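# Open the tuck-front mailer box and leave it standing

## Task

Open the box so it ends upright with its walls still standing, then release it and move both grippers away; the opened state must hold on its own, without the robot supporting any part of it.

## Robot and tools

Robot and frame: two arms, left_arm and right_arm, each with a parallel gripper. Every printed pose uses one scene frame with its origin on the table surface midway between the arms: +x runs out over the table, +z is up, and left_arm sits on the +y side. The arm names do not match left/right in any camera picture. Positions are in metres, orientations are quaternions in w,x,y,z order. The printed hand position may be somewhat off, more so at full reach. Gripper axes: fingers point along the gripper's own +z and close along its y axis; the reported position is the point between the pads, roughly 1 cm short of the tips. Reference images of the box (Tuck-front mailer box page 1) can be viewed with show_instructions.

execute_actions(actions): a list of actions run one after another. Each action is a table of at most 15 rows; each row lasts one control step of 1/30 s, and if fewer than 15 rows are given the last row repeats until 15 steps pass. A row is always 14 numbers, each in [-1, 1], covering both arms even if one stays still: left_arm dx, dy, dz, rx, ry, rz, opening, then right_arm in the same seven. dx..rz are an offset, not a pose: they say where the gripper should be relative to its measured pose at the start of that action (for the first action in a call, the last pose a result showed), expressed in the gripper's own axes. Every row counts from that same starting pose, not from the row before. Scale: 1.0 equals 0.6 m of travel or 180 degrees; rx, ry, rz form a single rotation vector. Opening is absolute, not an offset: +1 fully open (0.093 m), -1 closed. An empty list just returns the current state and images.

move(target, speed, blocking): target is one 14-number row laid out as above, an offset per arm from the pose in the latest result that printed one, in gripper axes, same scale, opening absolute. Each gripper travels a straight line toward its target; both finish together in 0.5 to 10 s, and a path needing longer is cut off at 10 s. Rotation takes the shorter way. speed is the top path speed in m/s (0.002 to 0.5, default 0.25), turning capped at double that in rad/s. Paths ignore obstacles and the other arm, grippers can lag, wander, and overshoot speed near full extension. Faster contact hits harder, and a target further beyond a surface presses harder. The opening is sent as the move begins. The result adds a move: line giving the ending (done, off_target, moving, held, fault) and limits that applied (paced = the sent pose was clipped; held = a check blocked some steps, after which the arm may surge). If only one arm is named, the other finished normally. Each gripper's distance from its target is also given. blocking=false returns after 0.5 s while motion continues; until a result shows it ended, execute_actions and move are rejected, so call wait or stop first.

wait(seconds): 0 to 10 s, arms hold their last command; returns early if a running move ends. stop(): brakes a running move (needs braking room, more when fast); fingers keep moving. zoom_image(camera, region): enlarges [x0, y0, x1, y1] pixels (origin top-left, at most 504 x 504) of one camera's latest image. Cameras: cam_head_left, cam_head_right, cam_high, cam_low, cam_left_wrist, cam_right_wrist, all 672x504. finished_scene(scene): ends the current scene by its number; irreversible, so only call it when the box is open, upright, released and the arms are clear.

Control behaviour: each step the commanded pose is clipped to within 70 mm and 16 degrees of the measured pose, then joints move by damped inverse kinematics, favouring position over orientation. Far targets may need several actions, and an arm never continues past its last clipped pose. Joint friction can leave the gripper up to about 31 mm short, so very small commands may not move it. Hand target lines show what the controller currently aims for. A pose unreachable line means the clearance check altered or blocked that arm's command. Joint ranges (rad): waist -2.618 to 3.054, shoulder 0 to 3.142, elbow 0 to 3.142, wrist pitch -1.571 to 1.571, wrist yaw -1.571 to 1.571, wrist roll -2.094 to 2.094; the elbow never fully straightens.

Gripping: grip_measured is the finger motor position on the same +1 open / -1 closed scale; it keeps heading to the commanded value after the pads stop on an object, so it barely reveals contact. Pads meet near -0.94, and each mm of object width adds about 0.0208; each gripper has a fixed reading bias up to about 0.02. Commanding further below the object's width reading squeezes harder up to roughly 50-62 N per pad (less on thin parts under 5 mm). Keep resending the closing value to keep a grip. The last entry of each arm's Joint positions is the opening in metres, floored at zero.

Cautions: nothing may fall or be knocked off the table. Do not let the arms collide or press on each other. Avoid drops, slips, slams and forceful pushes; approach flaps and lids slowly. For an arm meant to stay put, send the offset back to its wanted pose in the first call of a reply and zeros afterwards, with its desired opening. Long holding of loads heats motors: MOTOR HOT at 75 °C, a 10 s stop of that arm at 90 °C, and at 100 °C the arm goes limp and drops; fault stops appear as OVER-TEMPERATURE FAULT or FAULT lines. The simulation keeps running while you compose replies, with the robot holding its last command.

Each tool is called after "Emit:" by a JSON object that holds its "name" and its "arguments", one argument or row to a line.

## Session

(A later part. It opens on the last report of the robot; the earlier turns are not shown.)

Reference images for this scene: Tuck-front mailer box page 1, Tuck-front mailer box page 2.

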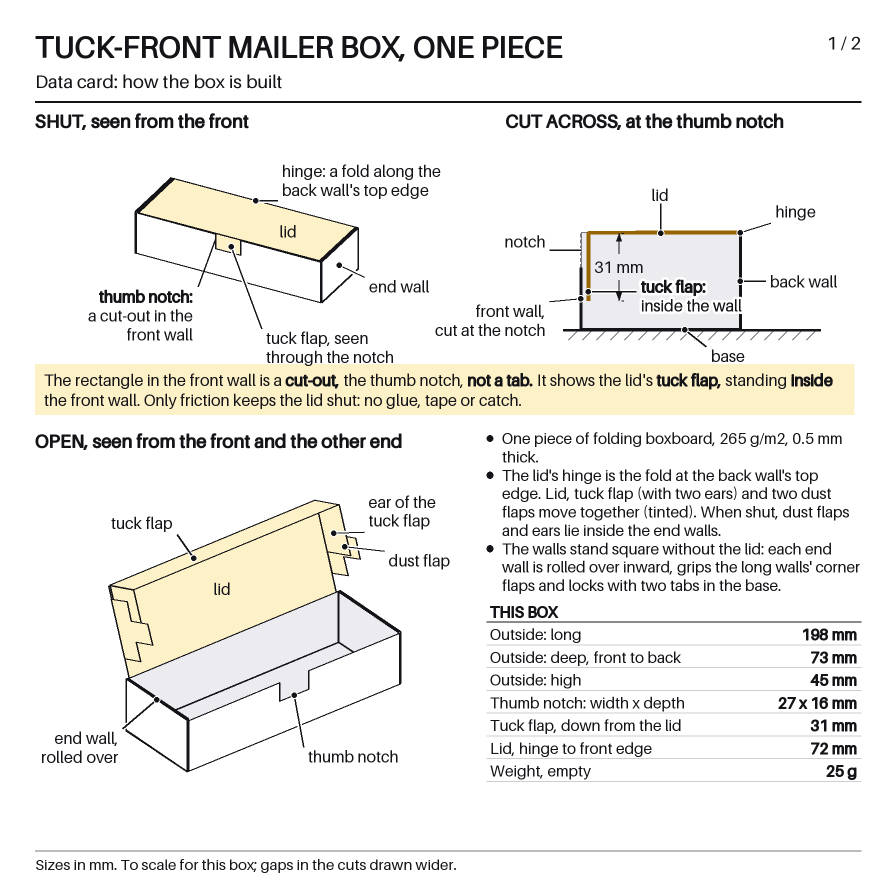

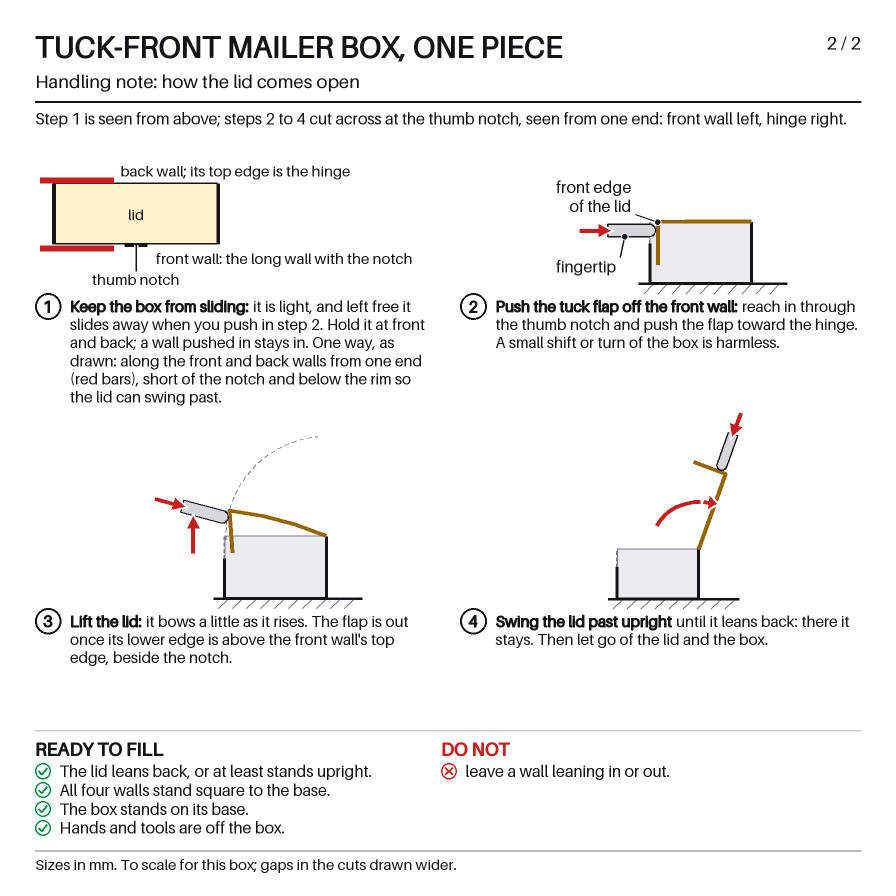

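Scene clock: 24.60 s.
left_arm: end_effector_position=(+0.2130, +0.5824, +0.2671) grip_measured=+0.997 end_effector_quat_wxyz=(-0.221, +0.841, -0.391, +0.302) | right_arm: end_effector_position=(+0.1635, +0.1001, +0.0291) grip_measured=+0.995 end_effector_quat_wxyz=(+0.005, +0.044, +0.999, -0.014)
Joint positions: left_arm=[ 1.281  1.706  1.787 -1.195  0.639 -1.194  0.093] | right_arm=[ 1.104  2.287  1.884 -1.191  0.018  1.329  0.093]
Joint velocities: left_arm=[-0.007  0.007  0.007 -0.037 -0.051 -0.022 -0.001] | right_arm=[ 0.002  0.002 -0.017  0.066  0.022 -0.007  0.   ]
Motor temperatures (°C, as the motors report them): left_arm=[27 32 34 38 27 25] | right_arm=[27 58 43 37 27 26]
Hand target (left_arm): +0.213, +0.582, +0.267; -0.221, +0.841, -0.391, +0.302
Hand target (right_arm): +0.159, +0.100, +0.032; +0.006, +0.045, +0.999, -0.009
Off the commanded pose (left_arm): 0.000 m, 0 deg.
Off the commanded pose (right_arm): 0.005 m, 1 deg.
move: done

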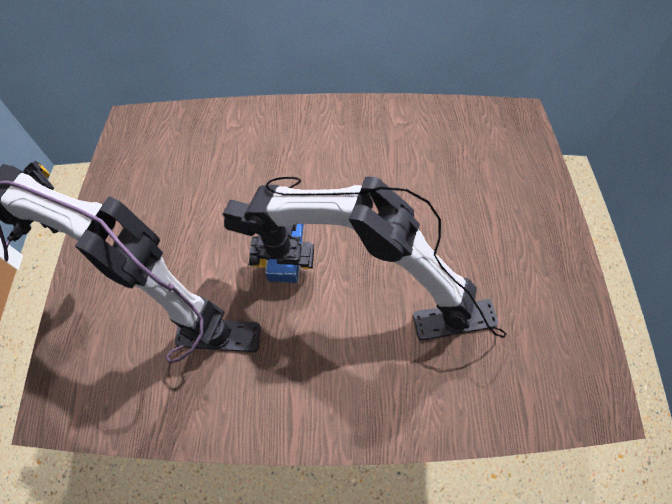

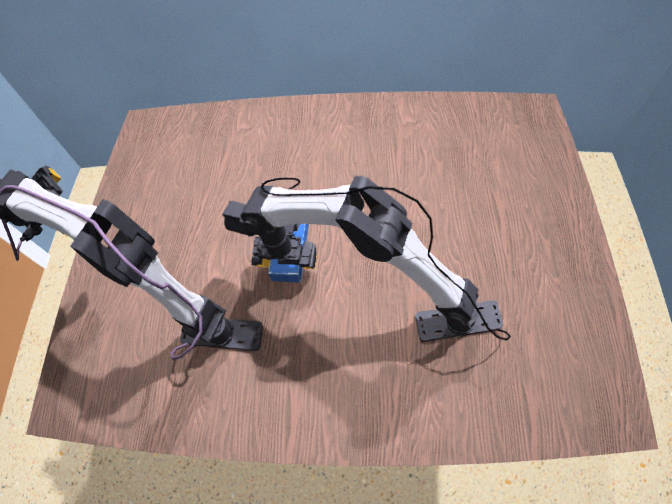

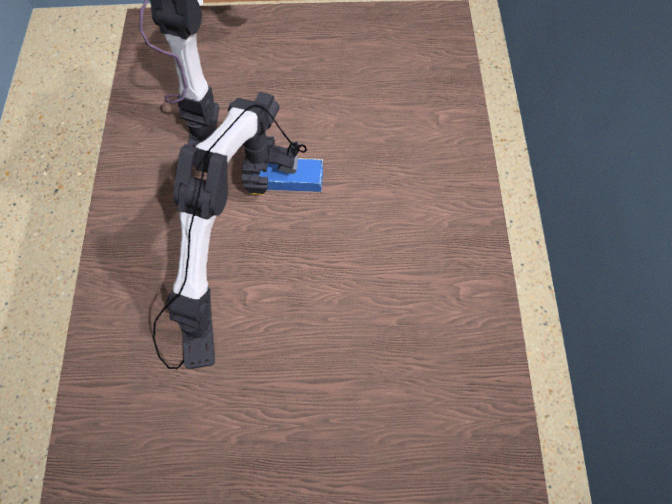

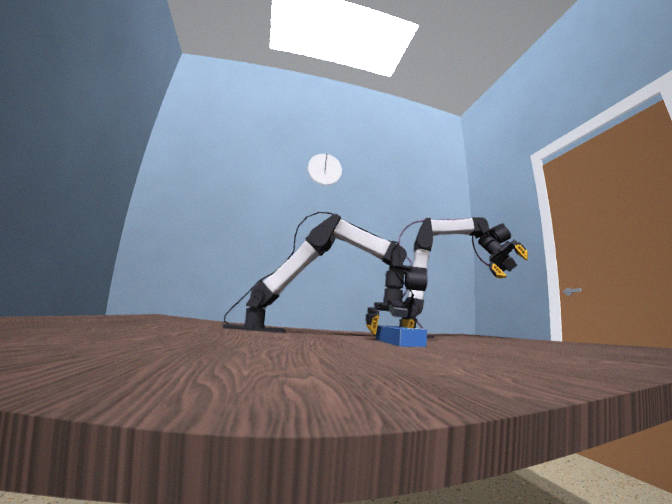

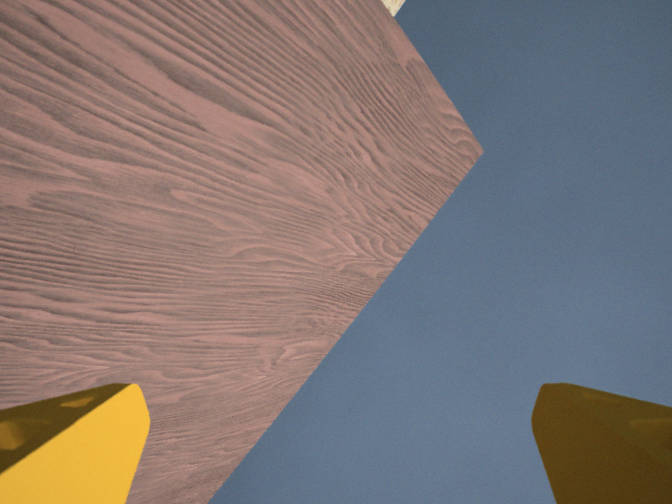

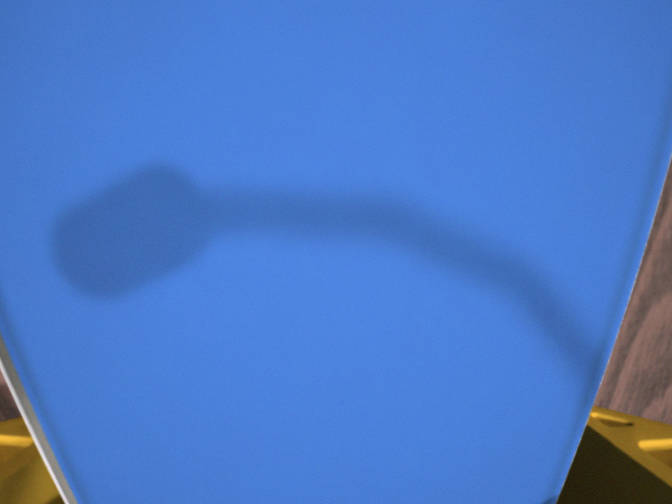

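Emit:
{"name": "execute_actions", "arguments": {
  "actions": [
    [[0,0,0,0,0,0,1,0,0,0,0,0,0,0.7]],
    [[0,0,0,0,0,0,1,0,0,0,0,0,0,0.55]]
  ]
}}

Emit:
{"name": "move", "arguments": {
  "target": [0,0,0,0,0,0,1,-0.357,-0.253,0,0,0,-0.03,0.55],
  "speed": 0.1
}}

Emit:
{"name": "move", "arguments": {
  "target": [0.692,0.335,0.194,-0.041,0.414,0.352,-0.64,0,0,0,0,0,0,1]
}}

Scene clock: 33.40 s.
left_arm: end_effector_position=(+0.2130, +0.5824, +0.2671) grip_measured=+0.997 end_effector_quat_wxyz=(-0.221, +0.841, -0.391, +0.302) | right_arm: end_effector_position=(+0.1636, +0.1003, +0.0291) grip_measured=+0.555 end_effector_quat_wxyz=(+0.005, +0.045, +0.999, -0.013)
Joint positions: left_arm=[ 1.281  1.706  1.787 -1.195  0.639 -1.194  0.093] | right_arm=[ 1.104  2.287  1.884 -1.19   0.018  1.33   0.072]
Joint velocities: left_arm=[-0.017 -0.002 -0.002 -0.007  0.022 -0.022  0.001] | right_arm=[ 0.002 -0.002 -0.022  0.037 -0.037  0.037 -0.001]
Motor temperatures (°C, as the motors report them): left_arm=[27 33 34 38 27 25] | right_arm=[27 63 42 36 27 26]
Hand target (left_arm): +0.213, +0.582, +0.267; -0.221, +0.841, -0.391, +0.302
Hand target (right_arm): +0.164, +0.100, +0.029; +0.005, +0.045, +0.999, -0.013
Off the commanded pose (left_arm): 0.000 m, 0 deg.
Off the commanded pose (right_arm): 0.000 m, 0 deg.

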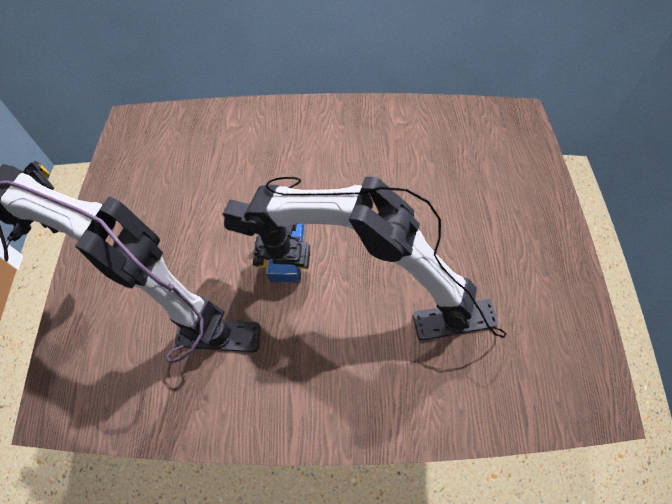

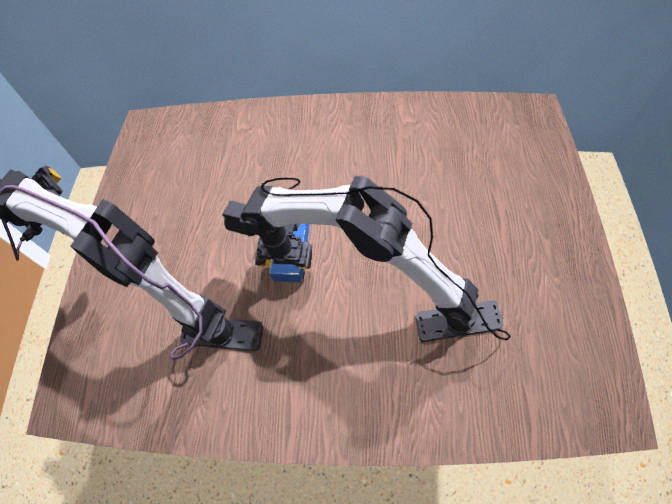

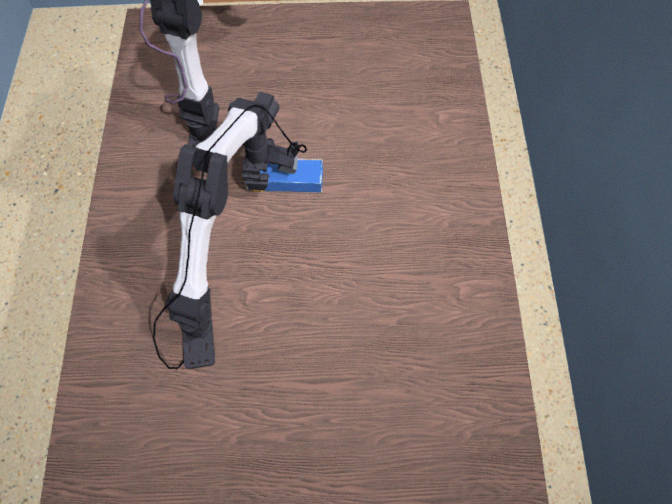

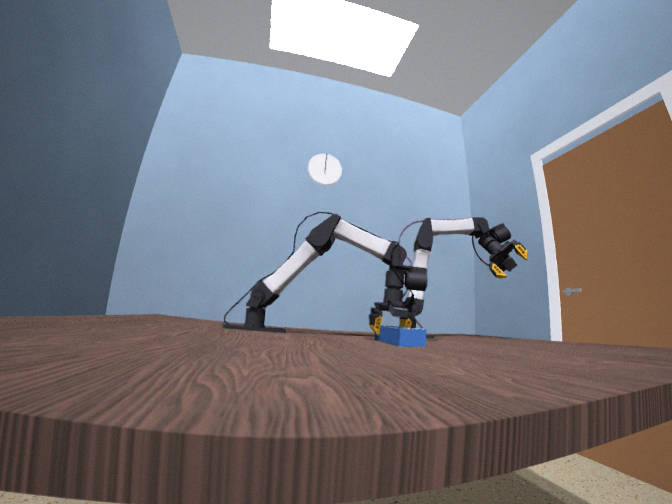

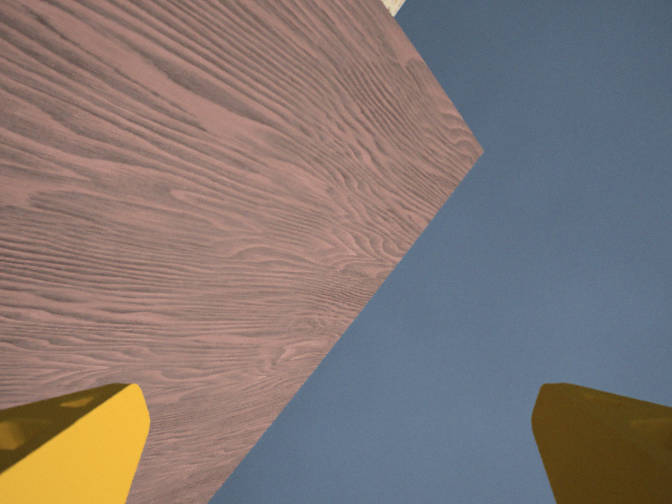

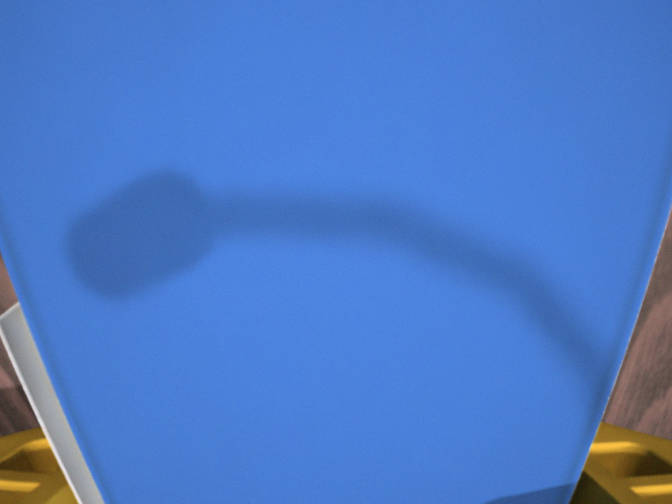

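Scene clock: 36.47 s.
left_arm: end_effector_position=(+0.2130, +0.5824, +0.2671) grip_measured=+0.997 end_effector_quat_wxyz=(-0.221, +0.841, -0.391, +0.302) | right_arm: end_effector_position=(+0.3613, -0.0701, +0.0319) grip_measured=+0.555 end_effector_quat_wxyz=(+0.002, +0.003, +1.000, -0.019)
Joint positions: left_arm=[ 1.281  1.706  1.787 -1.195  0.639 -1.194  0.093] | right_arm=[ 0.492  2.206  1.758 -1.142  0.034  0.634  0.072]
Joint velocities: left_arm=[-0.012 -0.012 -0.012  0.037 -0.051 -0.022  0.   ] | right_arm=[ 0.002  0.002  0.007  0.007  0.037 -0.007 -0.001]
Motor temperatures (°C, as the motors report them): left_arm=[27 33 35 38 27 25] | right_arm=[27 64 42 36 27 26]
Hand target (left_arm): +0.213, +0.582, +0.267; -0.221, +0.841, -0.391, +0.302
Hand target (right_arm): +0.366, -0.068, +0.035; +0.007, -0.003, +1.000, -0.018
Off the commanded pose (left_arm): 0.000 m, 0 deg.
Off the commanded pose (right_arm): 0.004 m, 1 deg.
move: done

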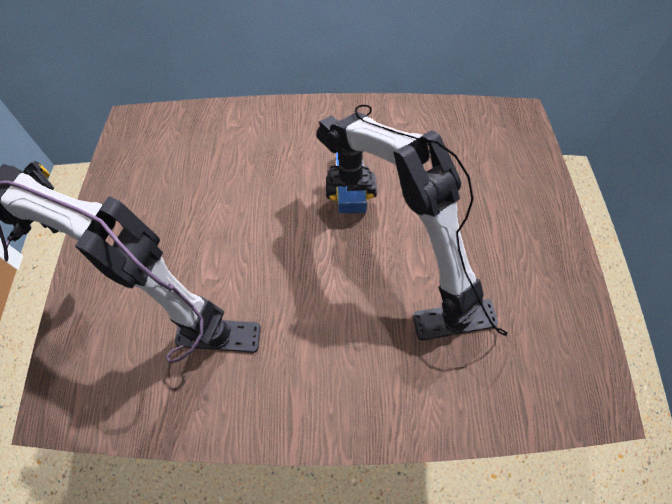

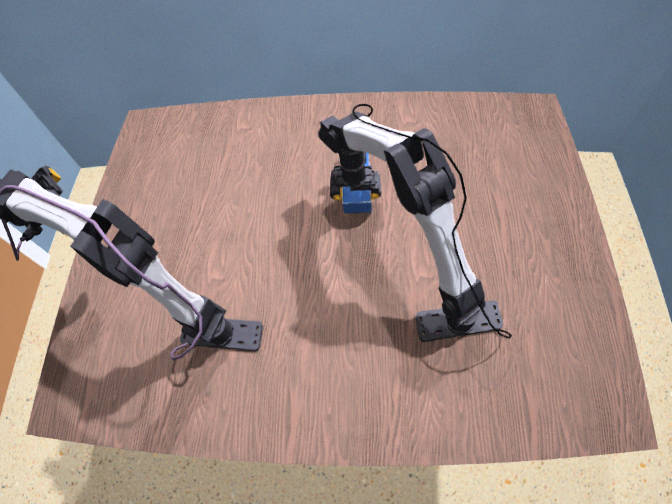

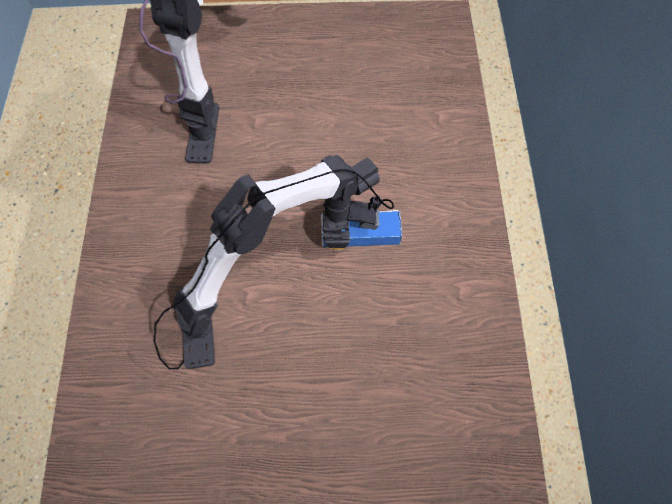

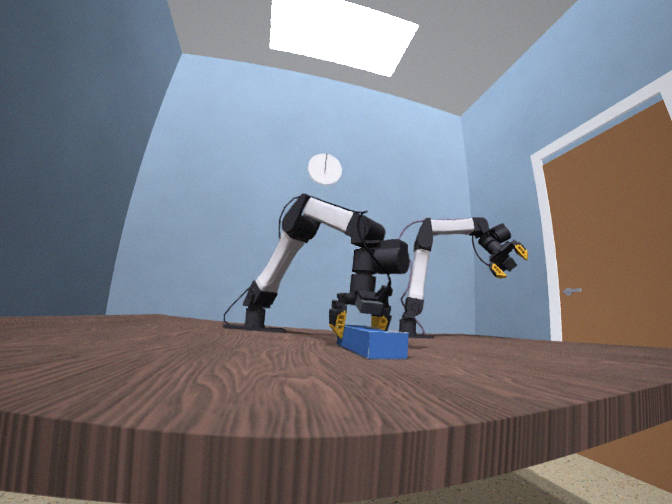

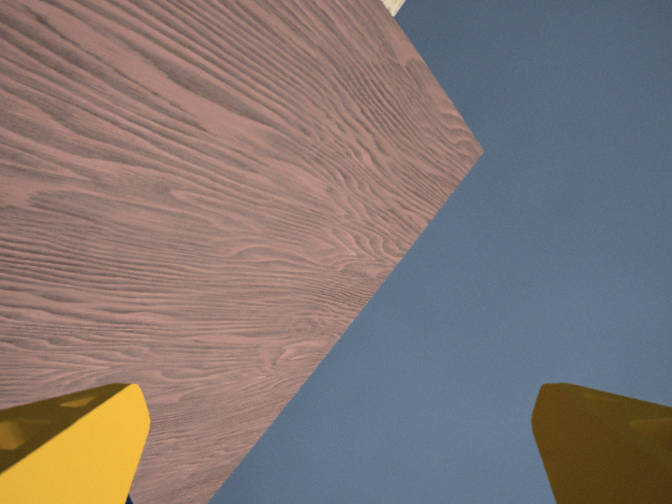

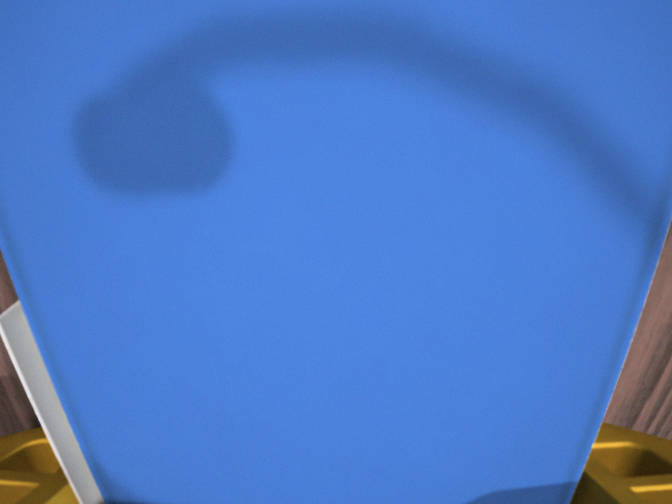

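Scene clock: 40.40 s.
left_arm: end_effector_position=(+0.3894, +0.1507, +0.1935) grip_measured=-0.638 end_effector_quat_wxyz=(+0.016, -0.207, +0.817, -0.538) | right_arm: end_effector_position=(+0.3613, -0.0701, +0.0319) grip_measured=+0.992 end_effector_quat_wxyz=(+0.002, +0.003, +1.000, -0.019)
Joint positions: left_arm=[ 0.179  1.835  1.461 -0.888  1.112 -0.561  0.015] | right_arm=[ 0.492  2.206  1.758 -1.142  0.034  0.634  0.093]
Joint velocities: left_arm=[ 0.002 -0.007 -0.007  0.007  0.022  0.022 -0.001] | right_arm=[ 0.007  0.002  0.012 -0.007 -0.051  0.007 -0.001]
Motor temperatures (°C, as the motors report them): left_arm=[27 33 35 37 27 25] | right_arm=[27 65 42 35 27 26]
Hand target (left_arm): +0.393, +0.149, +0.195; +0.015, -0.201, +0.817, -0.540
Hand target (right_arm): +0.361, -0.070, +0.032; +0.002, +0.003, +1.000, -0.019
Off the commanded pose (left_arm): 0.012 m, 2 deg.
Off the commanded pose (right_arm): 0.000 m, 0 deg.
move: off_target (left_arm)

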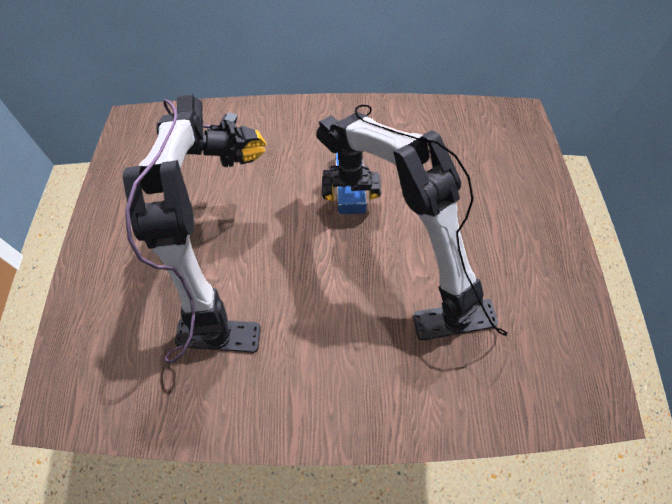

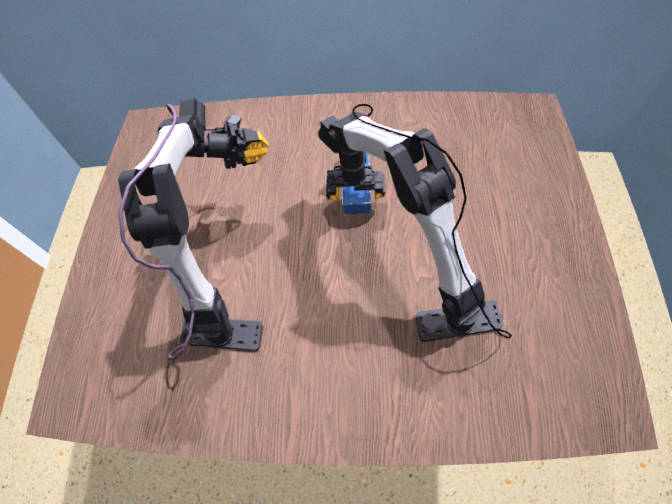

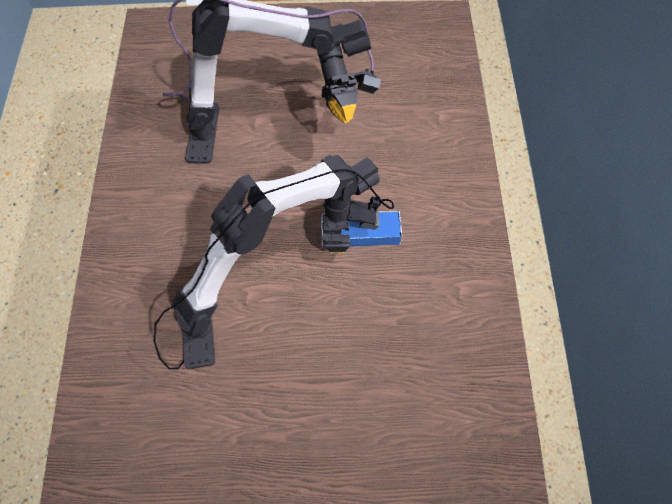

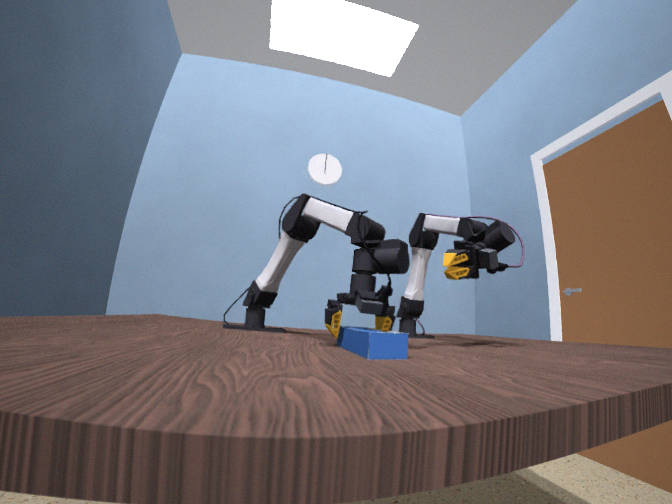

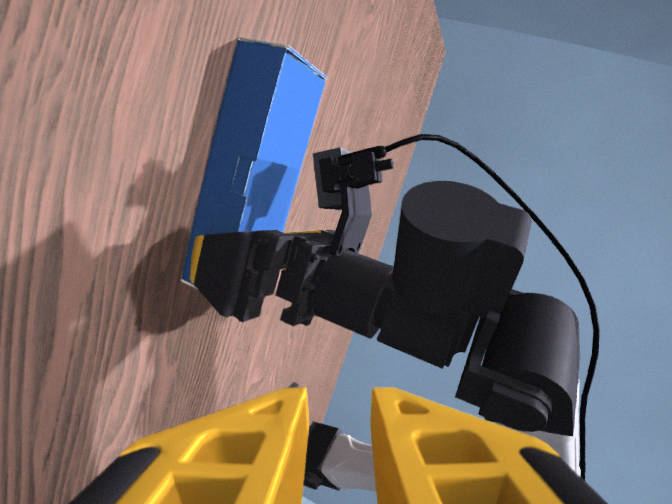

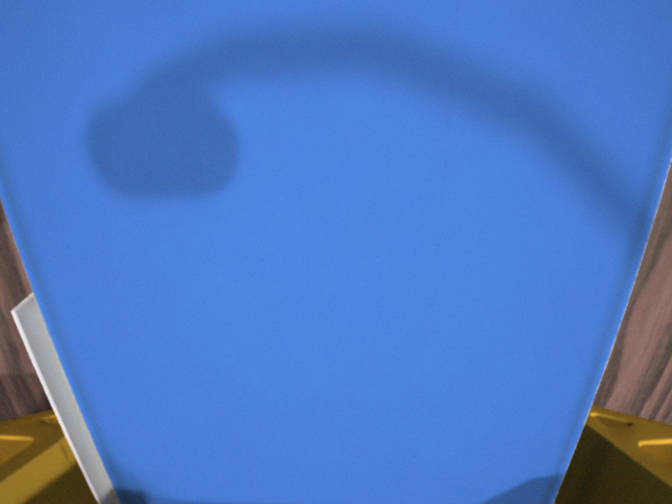

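Emit:
{"name": "move", "arguments": {
  "target": [0,0,0,0,0,0,-0.64,0.02,0,0.015,0,-0.4,0,1],
  "speed": 0.15
}}

Scene clock: 47.20 s.
left_arm: end_effector_position=(+0.3891, +0.1506, +0.1934) grip_measured=-0.638 end_effector_quat_wxyz=(+0.016, -0.206, +0.817, -0.537) | right_arm: end_effector_position=(+0.3527, -0.0681, +0.0329) grip_measured=+0.992 end_effector_quat_wxyz=(+0.590, +0.007, +0.807, +0.002)
Joint positions: left_arm=[ 0.179  1.835  1.461 -0.89   1.112 -0.558  0.015] | right_arm=[0.818 2.021 0.618 0.897 0.895 0.42  0.093]
Joint velocities: left_arm=[ 0.007 -0.002  0.002  0.066  0.007 -0.007 -0.   ] | right_arm=[-0.007 -0.002 -0.012  0.037  0.022 -0.007 -0.001]
Motor temperatures (°C, as the motors report them): left_arm=[27 34 35 37 27 25] | right_arm=[27 65 42 36 27 26]
Hand target (left_arm): +0.389, +0.151, +0.193; +0.016, -0.207, +0.817, -0.537
Hand target (right_arm): +0.347, -0.072, +0.026; +0.587, -0.004, +0.809, -0.007
Off the commanded pose (left_arm): 0.000 m, 0 deg.
Off the commanded pose (right_arm): 0.011 m, 3 deg.
move: off_target (right_arm)

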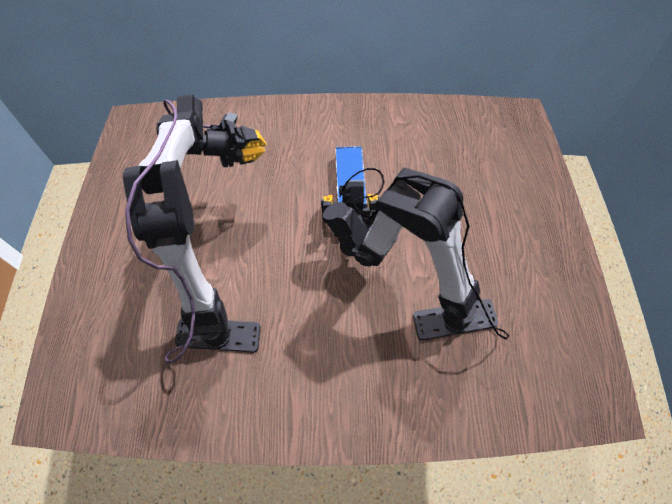

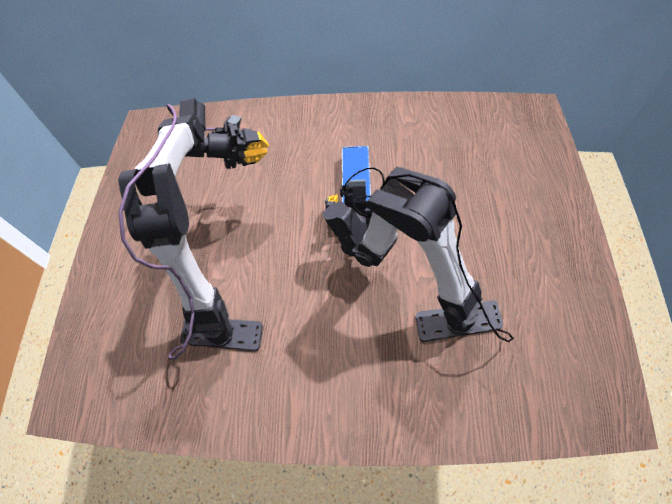

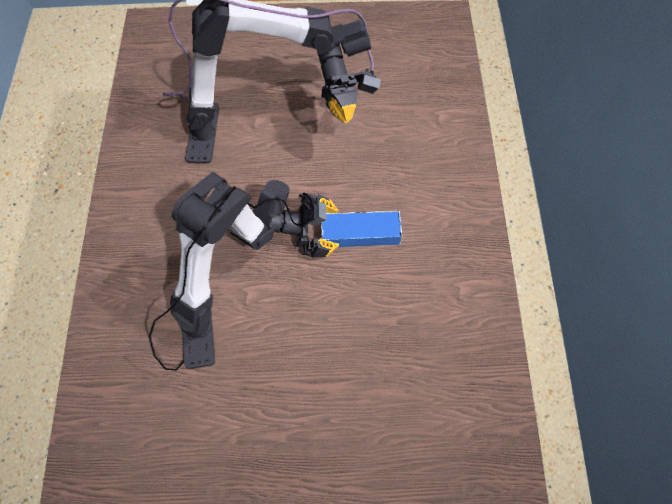

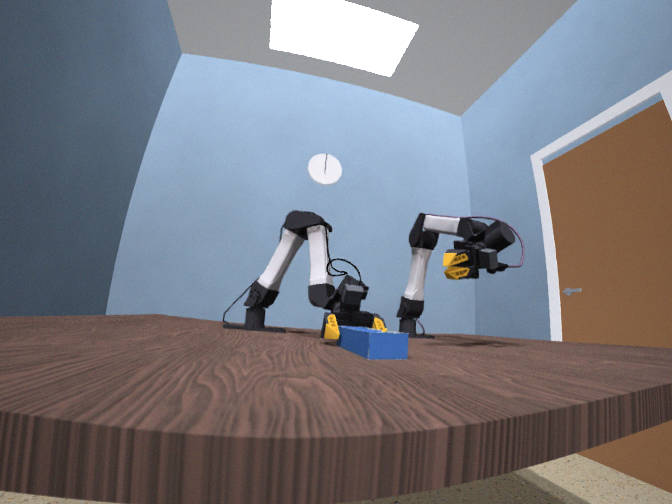

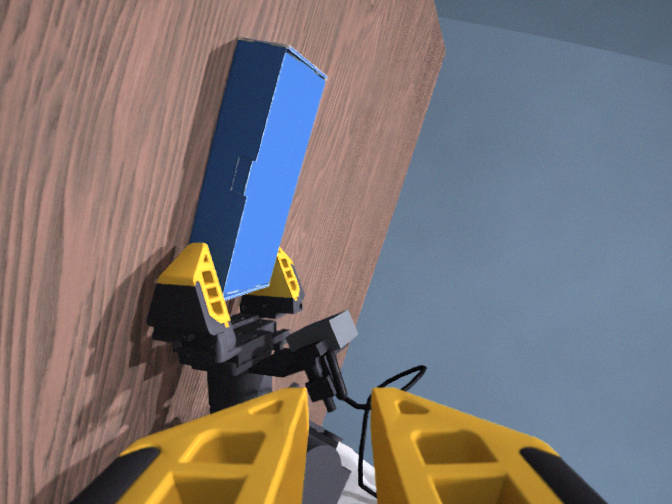

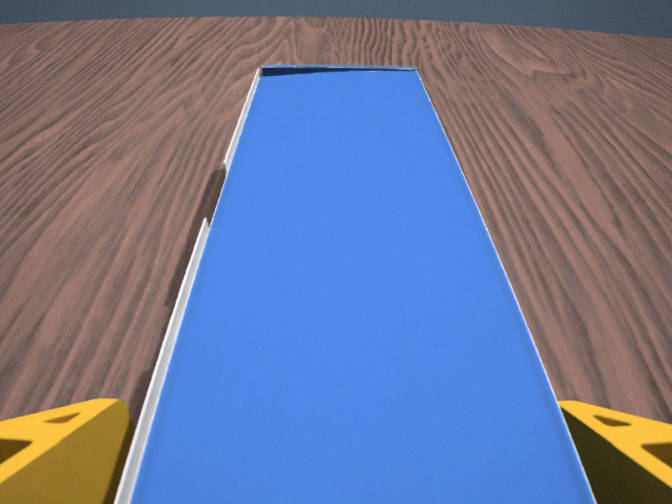

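Emit:
{"name": "move", "arguments": {
  "target": [0.004,0.137,0.299,0,0,0,-0.64,0.045,0,-0.025,0,0,0,1],
  "speed": 0.12
}}

Scene clock: 52.43 s.
left_arm: end_effector_position=(+0.4137, +0.0223, +0.0618) grip_measured=-0.638 end_effector_quat_wxyz=(+0.032, -0.196, +0.815, -0.544) | right_arm: end_effector_position=(+0.3375, -0.0639, +0.0214) grip_measured=+0.992 end_effector_quat_wxyz=(+0.596, +0.013, +0.803, +0.007)
Joint positions: left_arm=[-0.161  2.061  1.1    0.221  0.925 -1.118  0.015] | right_arm=[0.87  2.072 0.597 0.957 0.946 0.462 0.093]
Joint velocities: left_arm=[-0.007 -0.017 -0.007 -0.051 -0.007 -0.037  0.001] | right_arm=[-0.012 -0.007  0.007 -0.022  0.051 -0.051  0.   ]
Motor temperatures (°C, as the motors report them): left_arm=[27 34 35 37 27 25] | right_arm=[27 65 41 37 27 26]
Hand target (left_arm): +0.406, +0.021, +0.048; +0.019, -0.207, +0.817, -0.537
Hand target (right_arm): +0.330, -0.068, +0.012; +0.590, +0.007, +0.807, +0.002
Off the commanded pose (left_arm): 0.019 m, 2 deg.
Off the commanded pose (right_arm): 0.013 m, 1 deg.
move: off_target (left_arm, right_arm)

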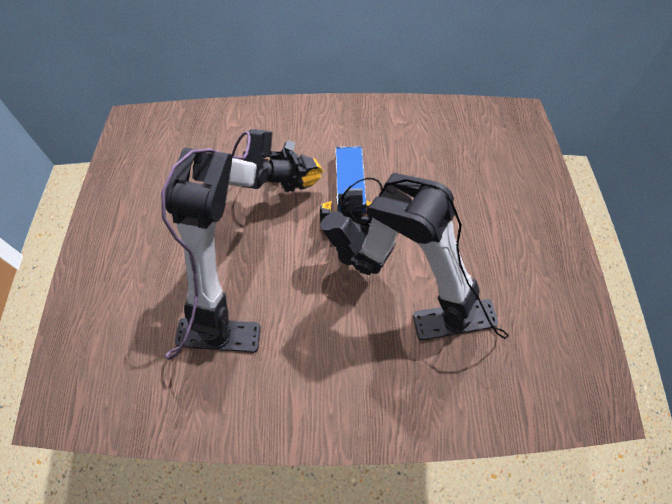

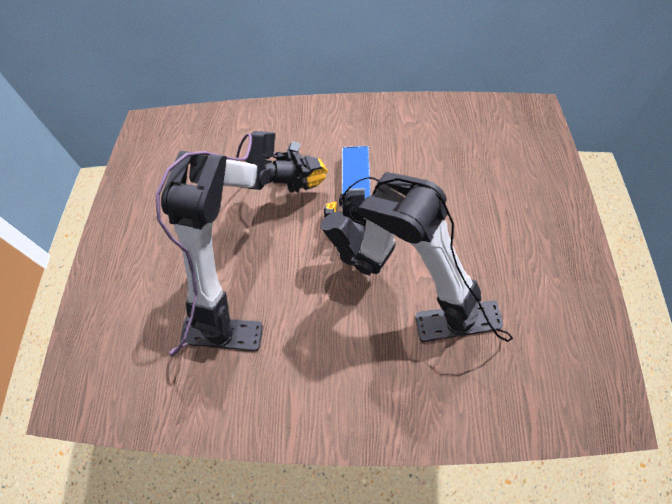

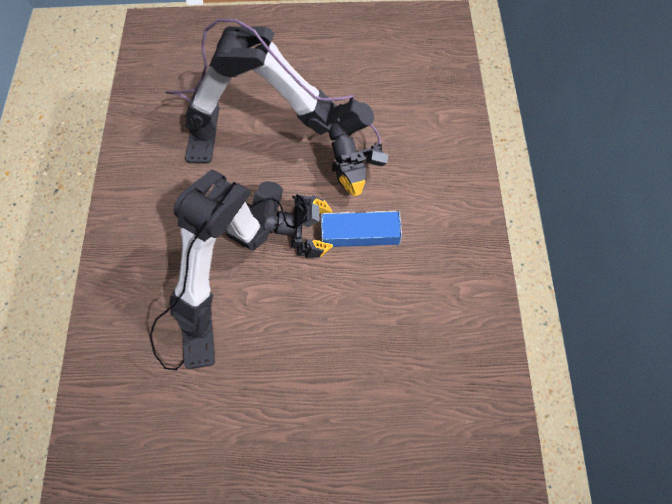

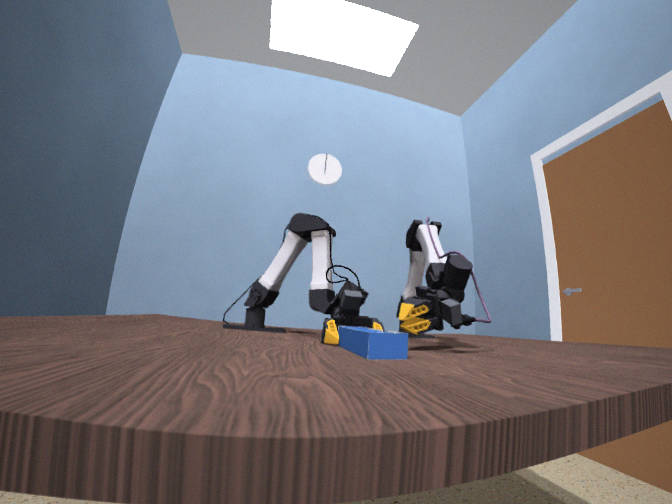

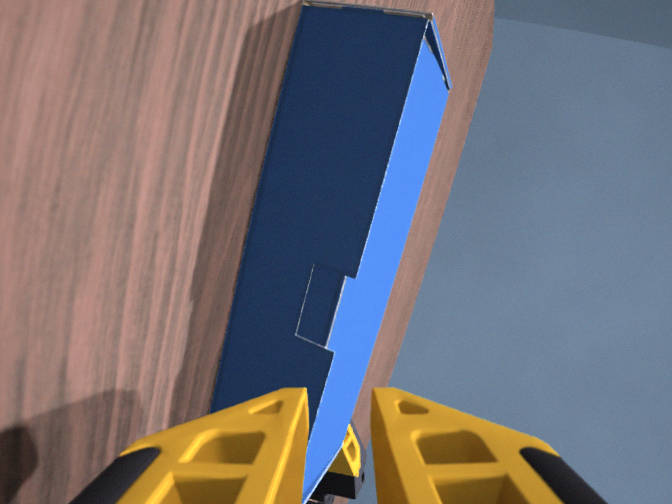

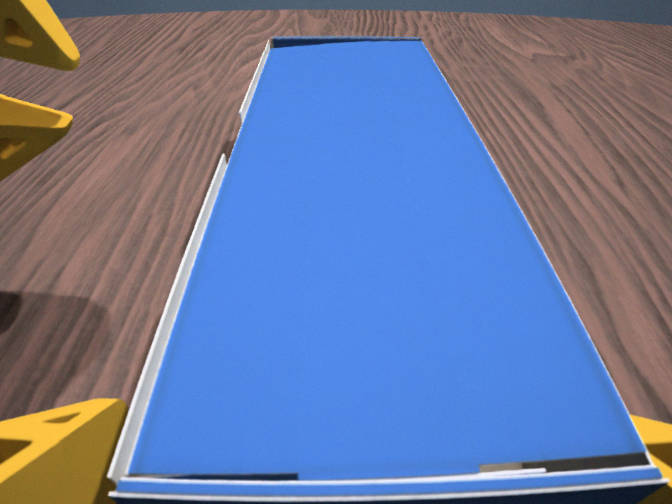

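Emit:
{"name": "execute_actions", "arguments": {
  "actions": [
    [[-0.008,0.045,0.058,0,0,0,-0.64,0.015,0,0,0,0,0,0.7]],
    [[0,0.01,0,0,0,0,-0.64,0,0,0,0,0,0,0.575]]
  ]
}}

Scene clock: 55.27 s.
left_arm: end_effector_position=(+0.4185, +0.0066, +0.0291) grip_measured=-0.640 end_effector_quat_wxyz=(+0.037, -0.193, +0.814, -0.547) | right_arm: end_effector_position=(+0.3387, -0.0670, +0.0229) grip_measured=+0.578 end_effector_quat_wxyz=(+0.604, +0.024, +0.796, +0.002)
Joint positions: left_arm=[-0.197  2.175  1.1    0.376  0.9   -1.155  0.015] | right_arm=[0.87  2.086 0.597 0.988 0.974 0.459 0.073]
Joint velocities: left_arm=[-0.022 -0.017 -0.017  0.022  0.022  0.007  0.   ] | right_arm=[-0.007  0.007  0.007  0.007 -0.022 -0.022 -0.002]
Motor temperatures (°C, as the motors report them): left_arm=[27 35 35 37 27 25] | right_arm=[27 64 41 37 27 26]
Hand target (left_arm): +0.416, +0.009, +0.023; +0.033, -0.195, +0.815, -0.545
Hand target (right_arm): +0.339, -0.066, +0.023; +0.604, +0.023, +0.797, +0.004
Off the commanded pose (left_arm): 0.008 m, 1 deg.
Off the commanded pose (right_arm): 0.001 m, 0 deg.

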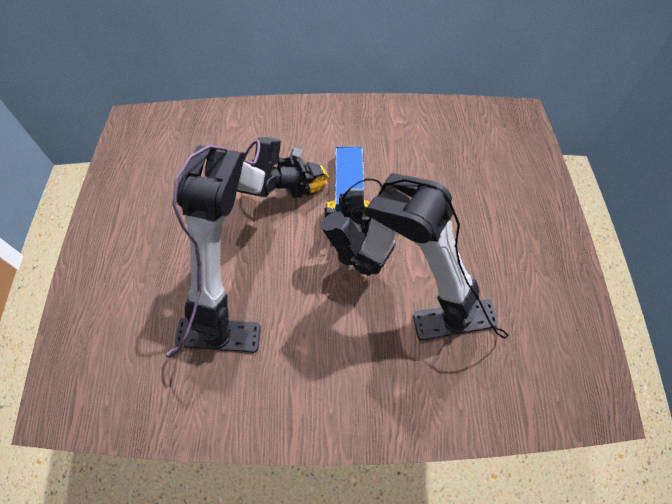

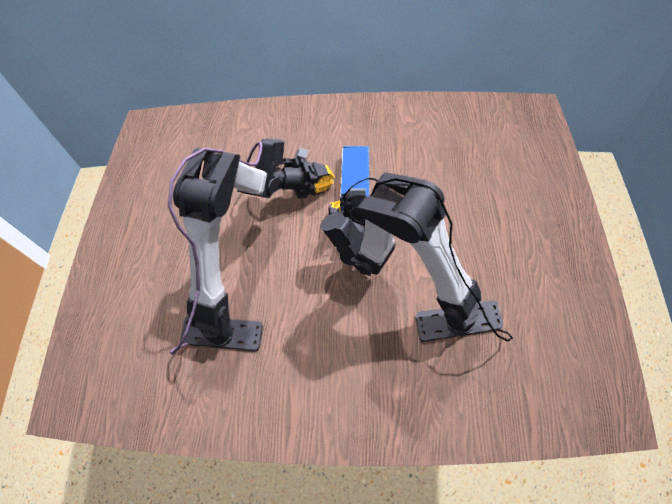

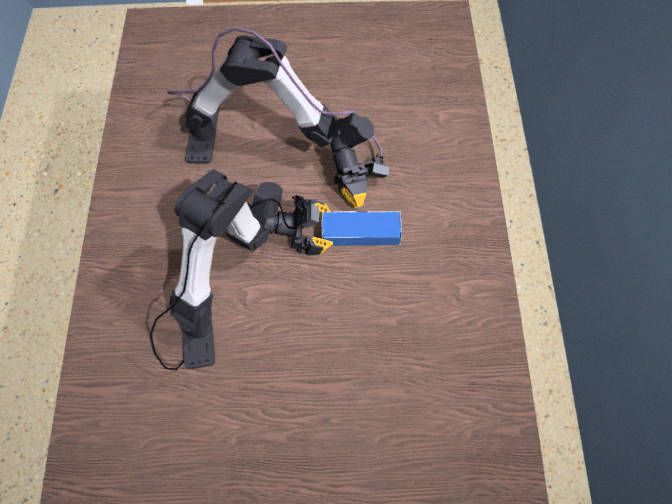

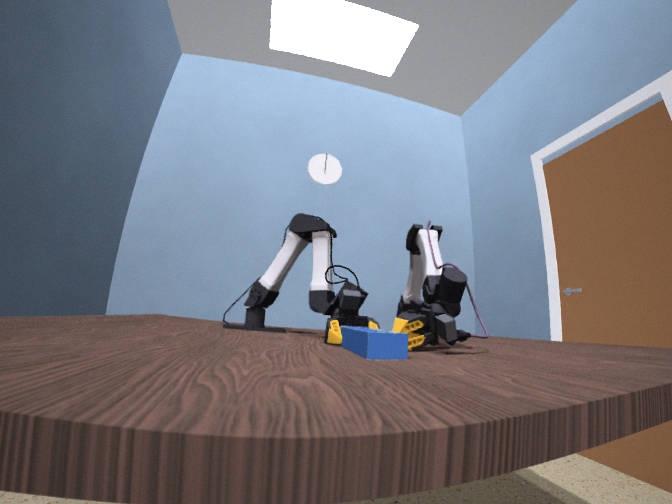

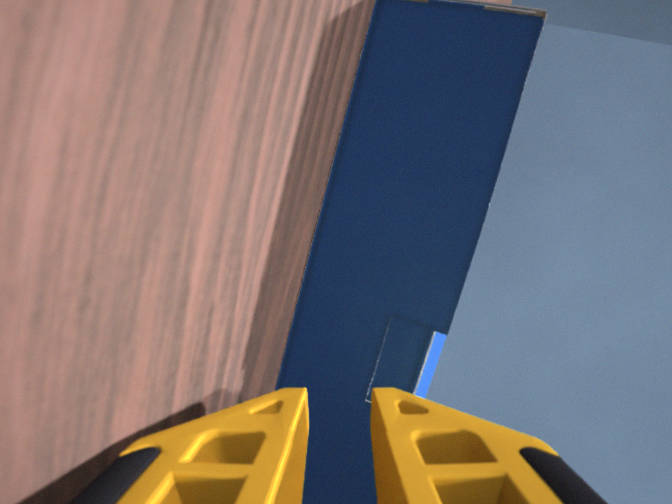

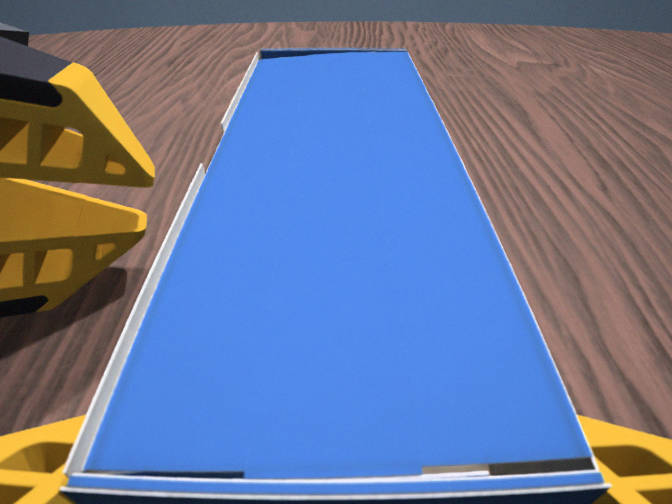

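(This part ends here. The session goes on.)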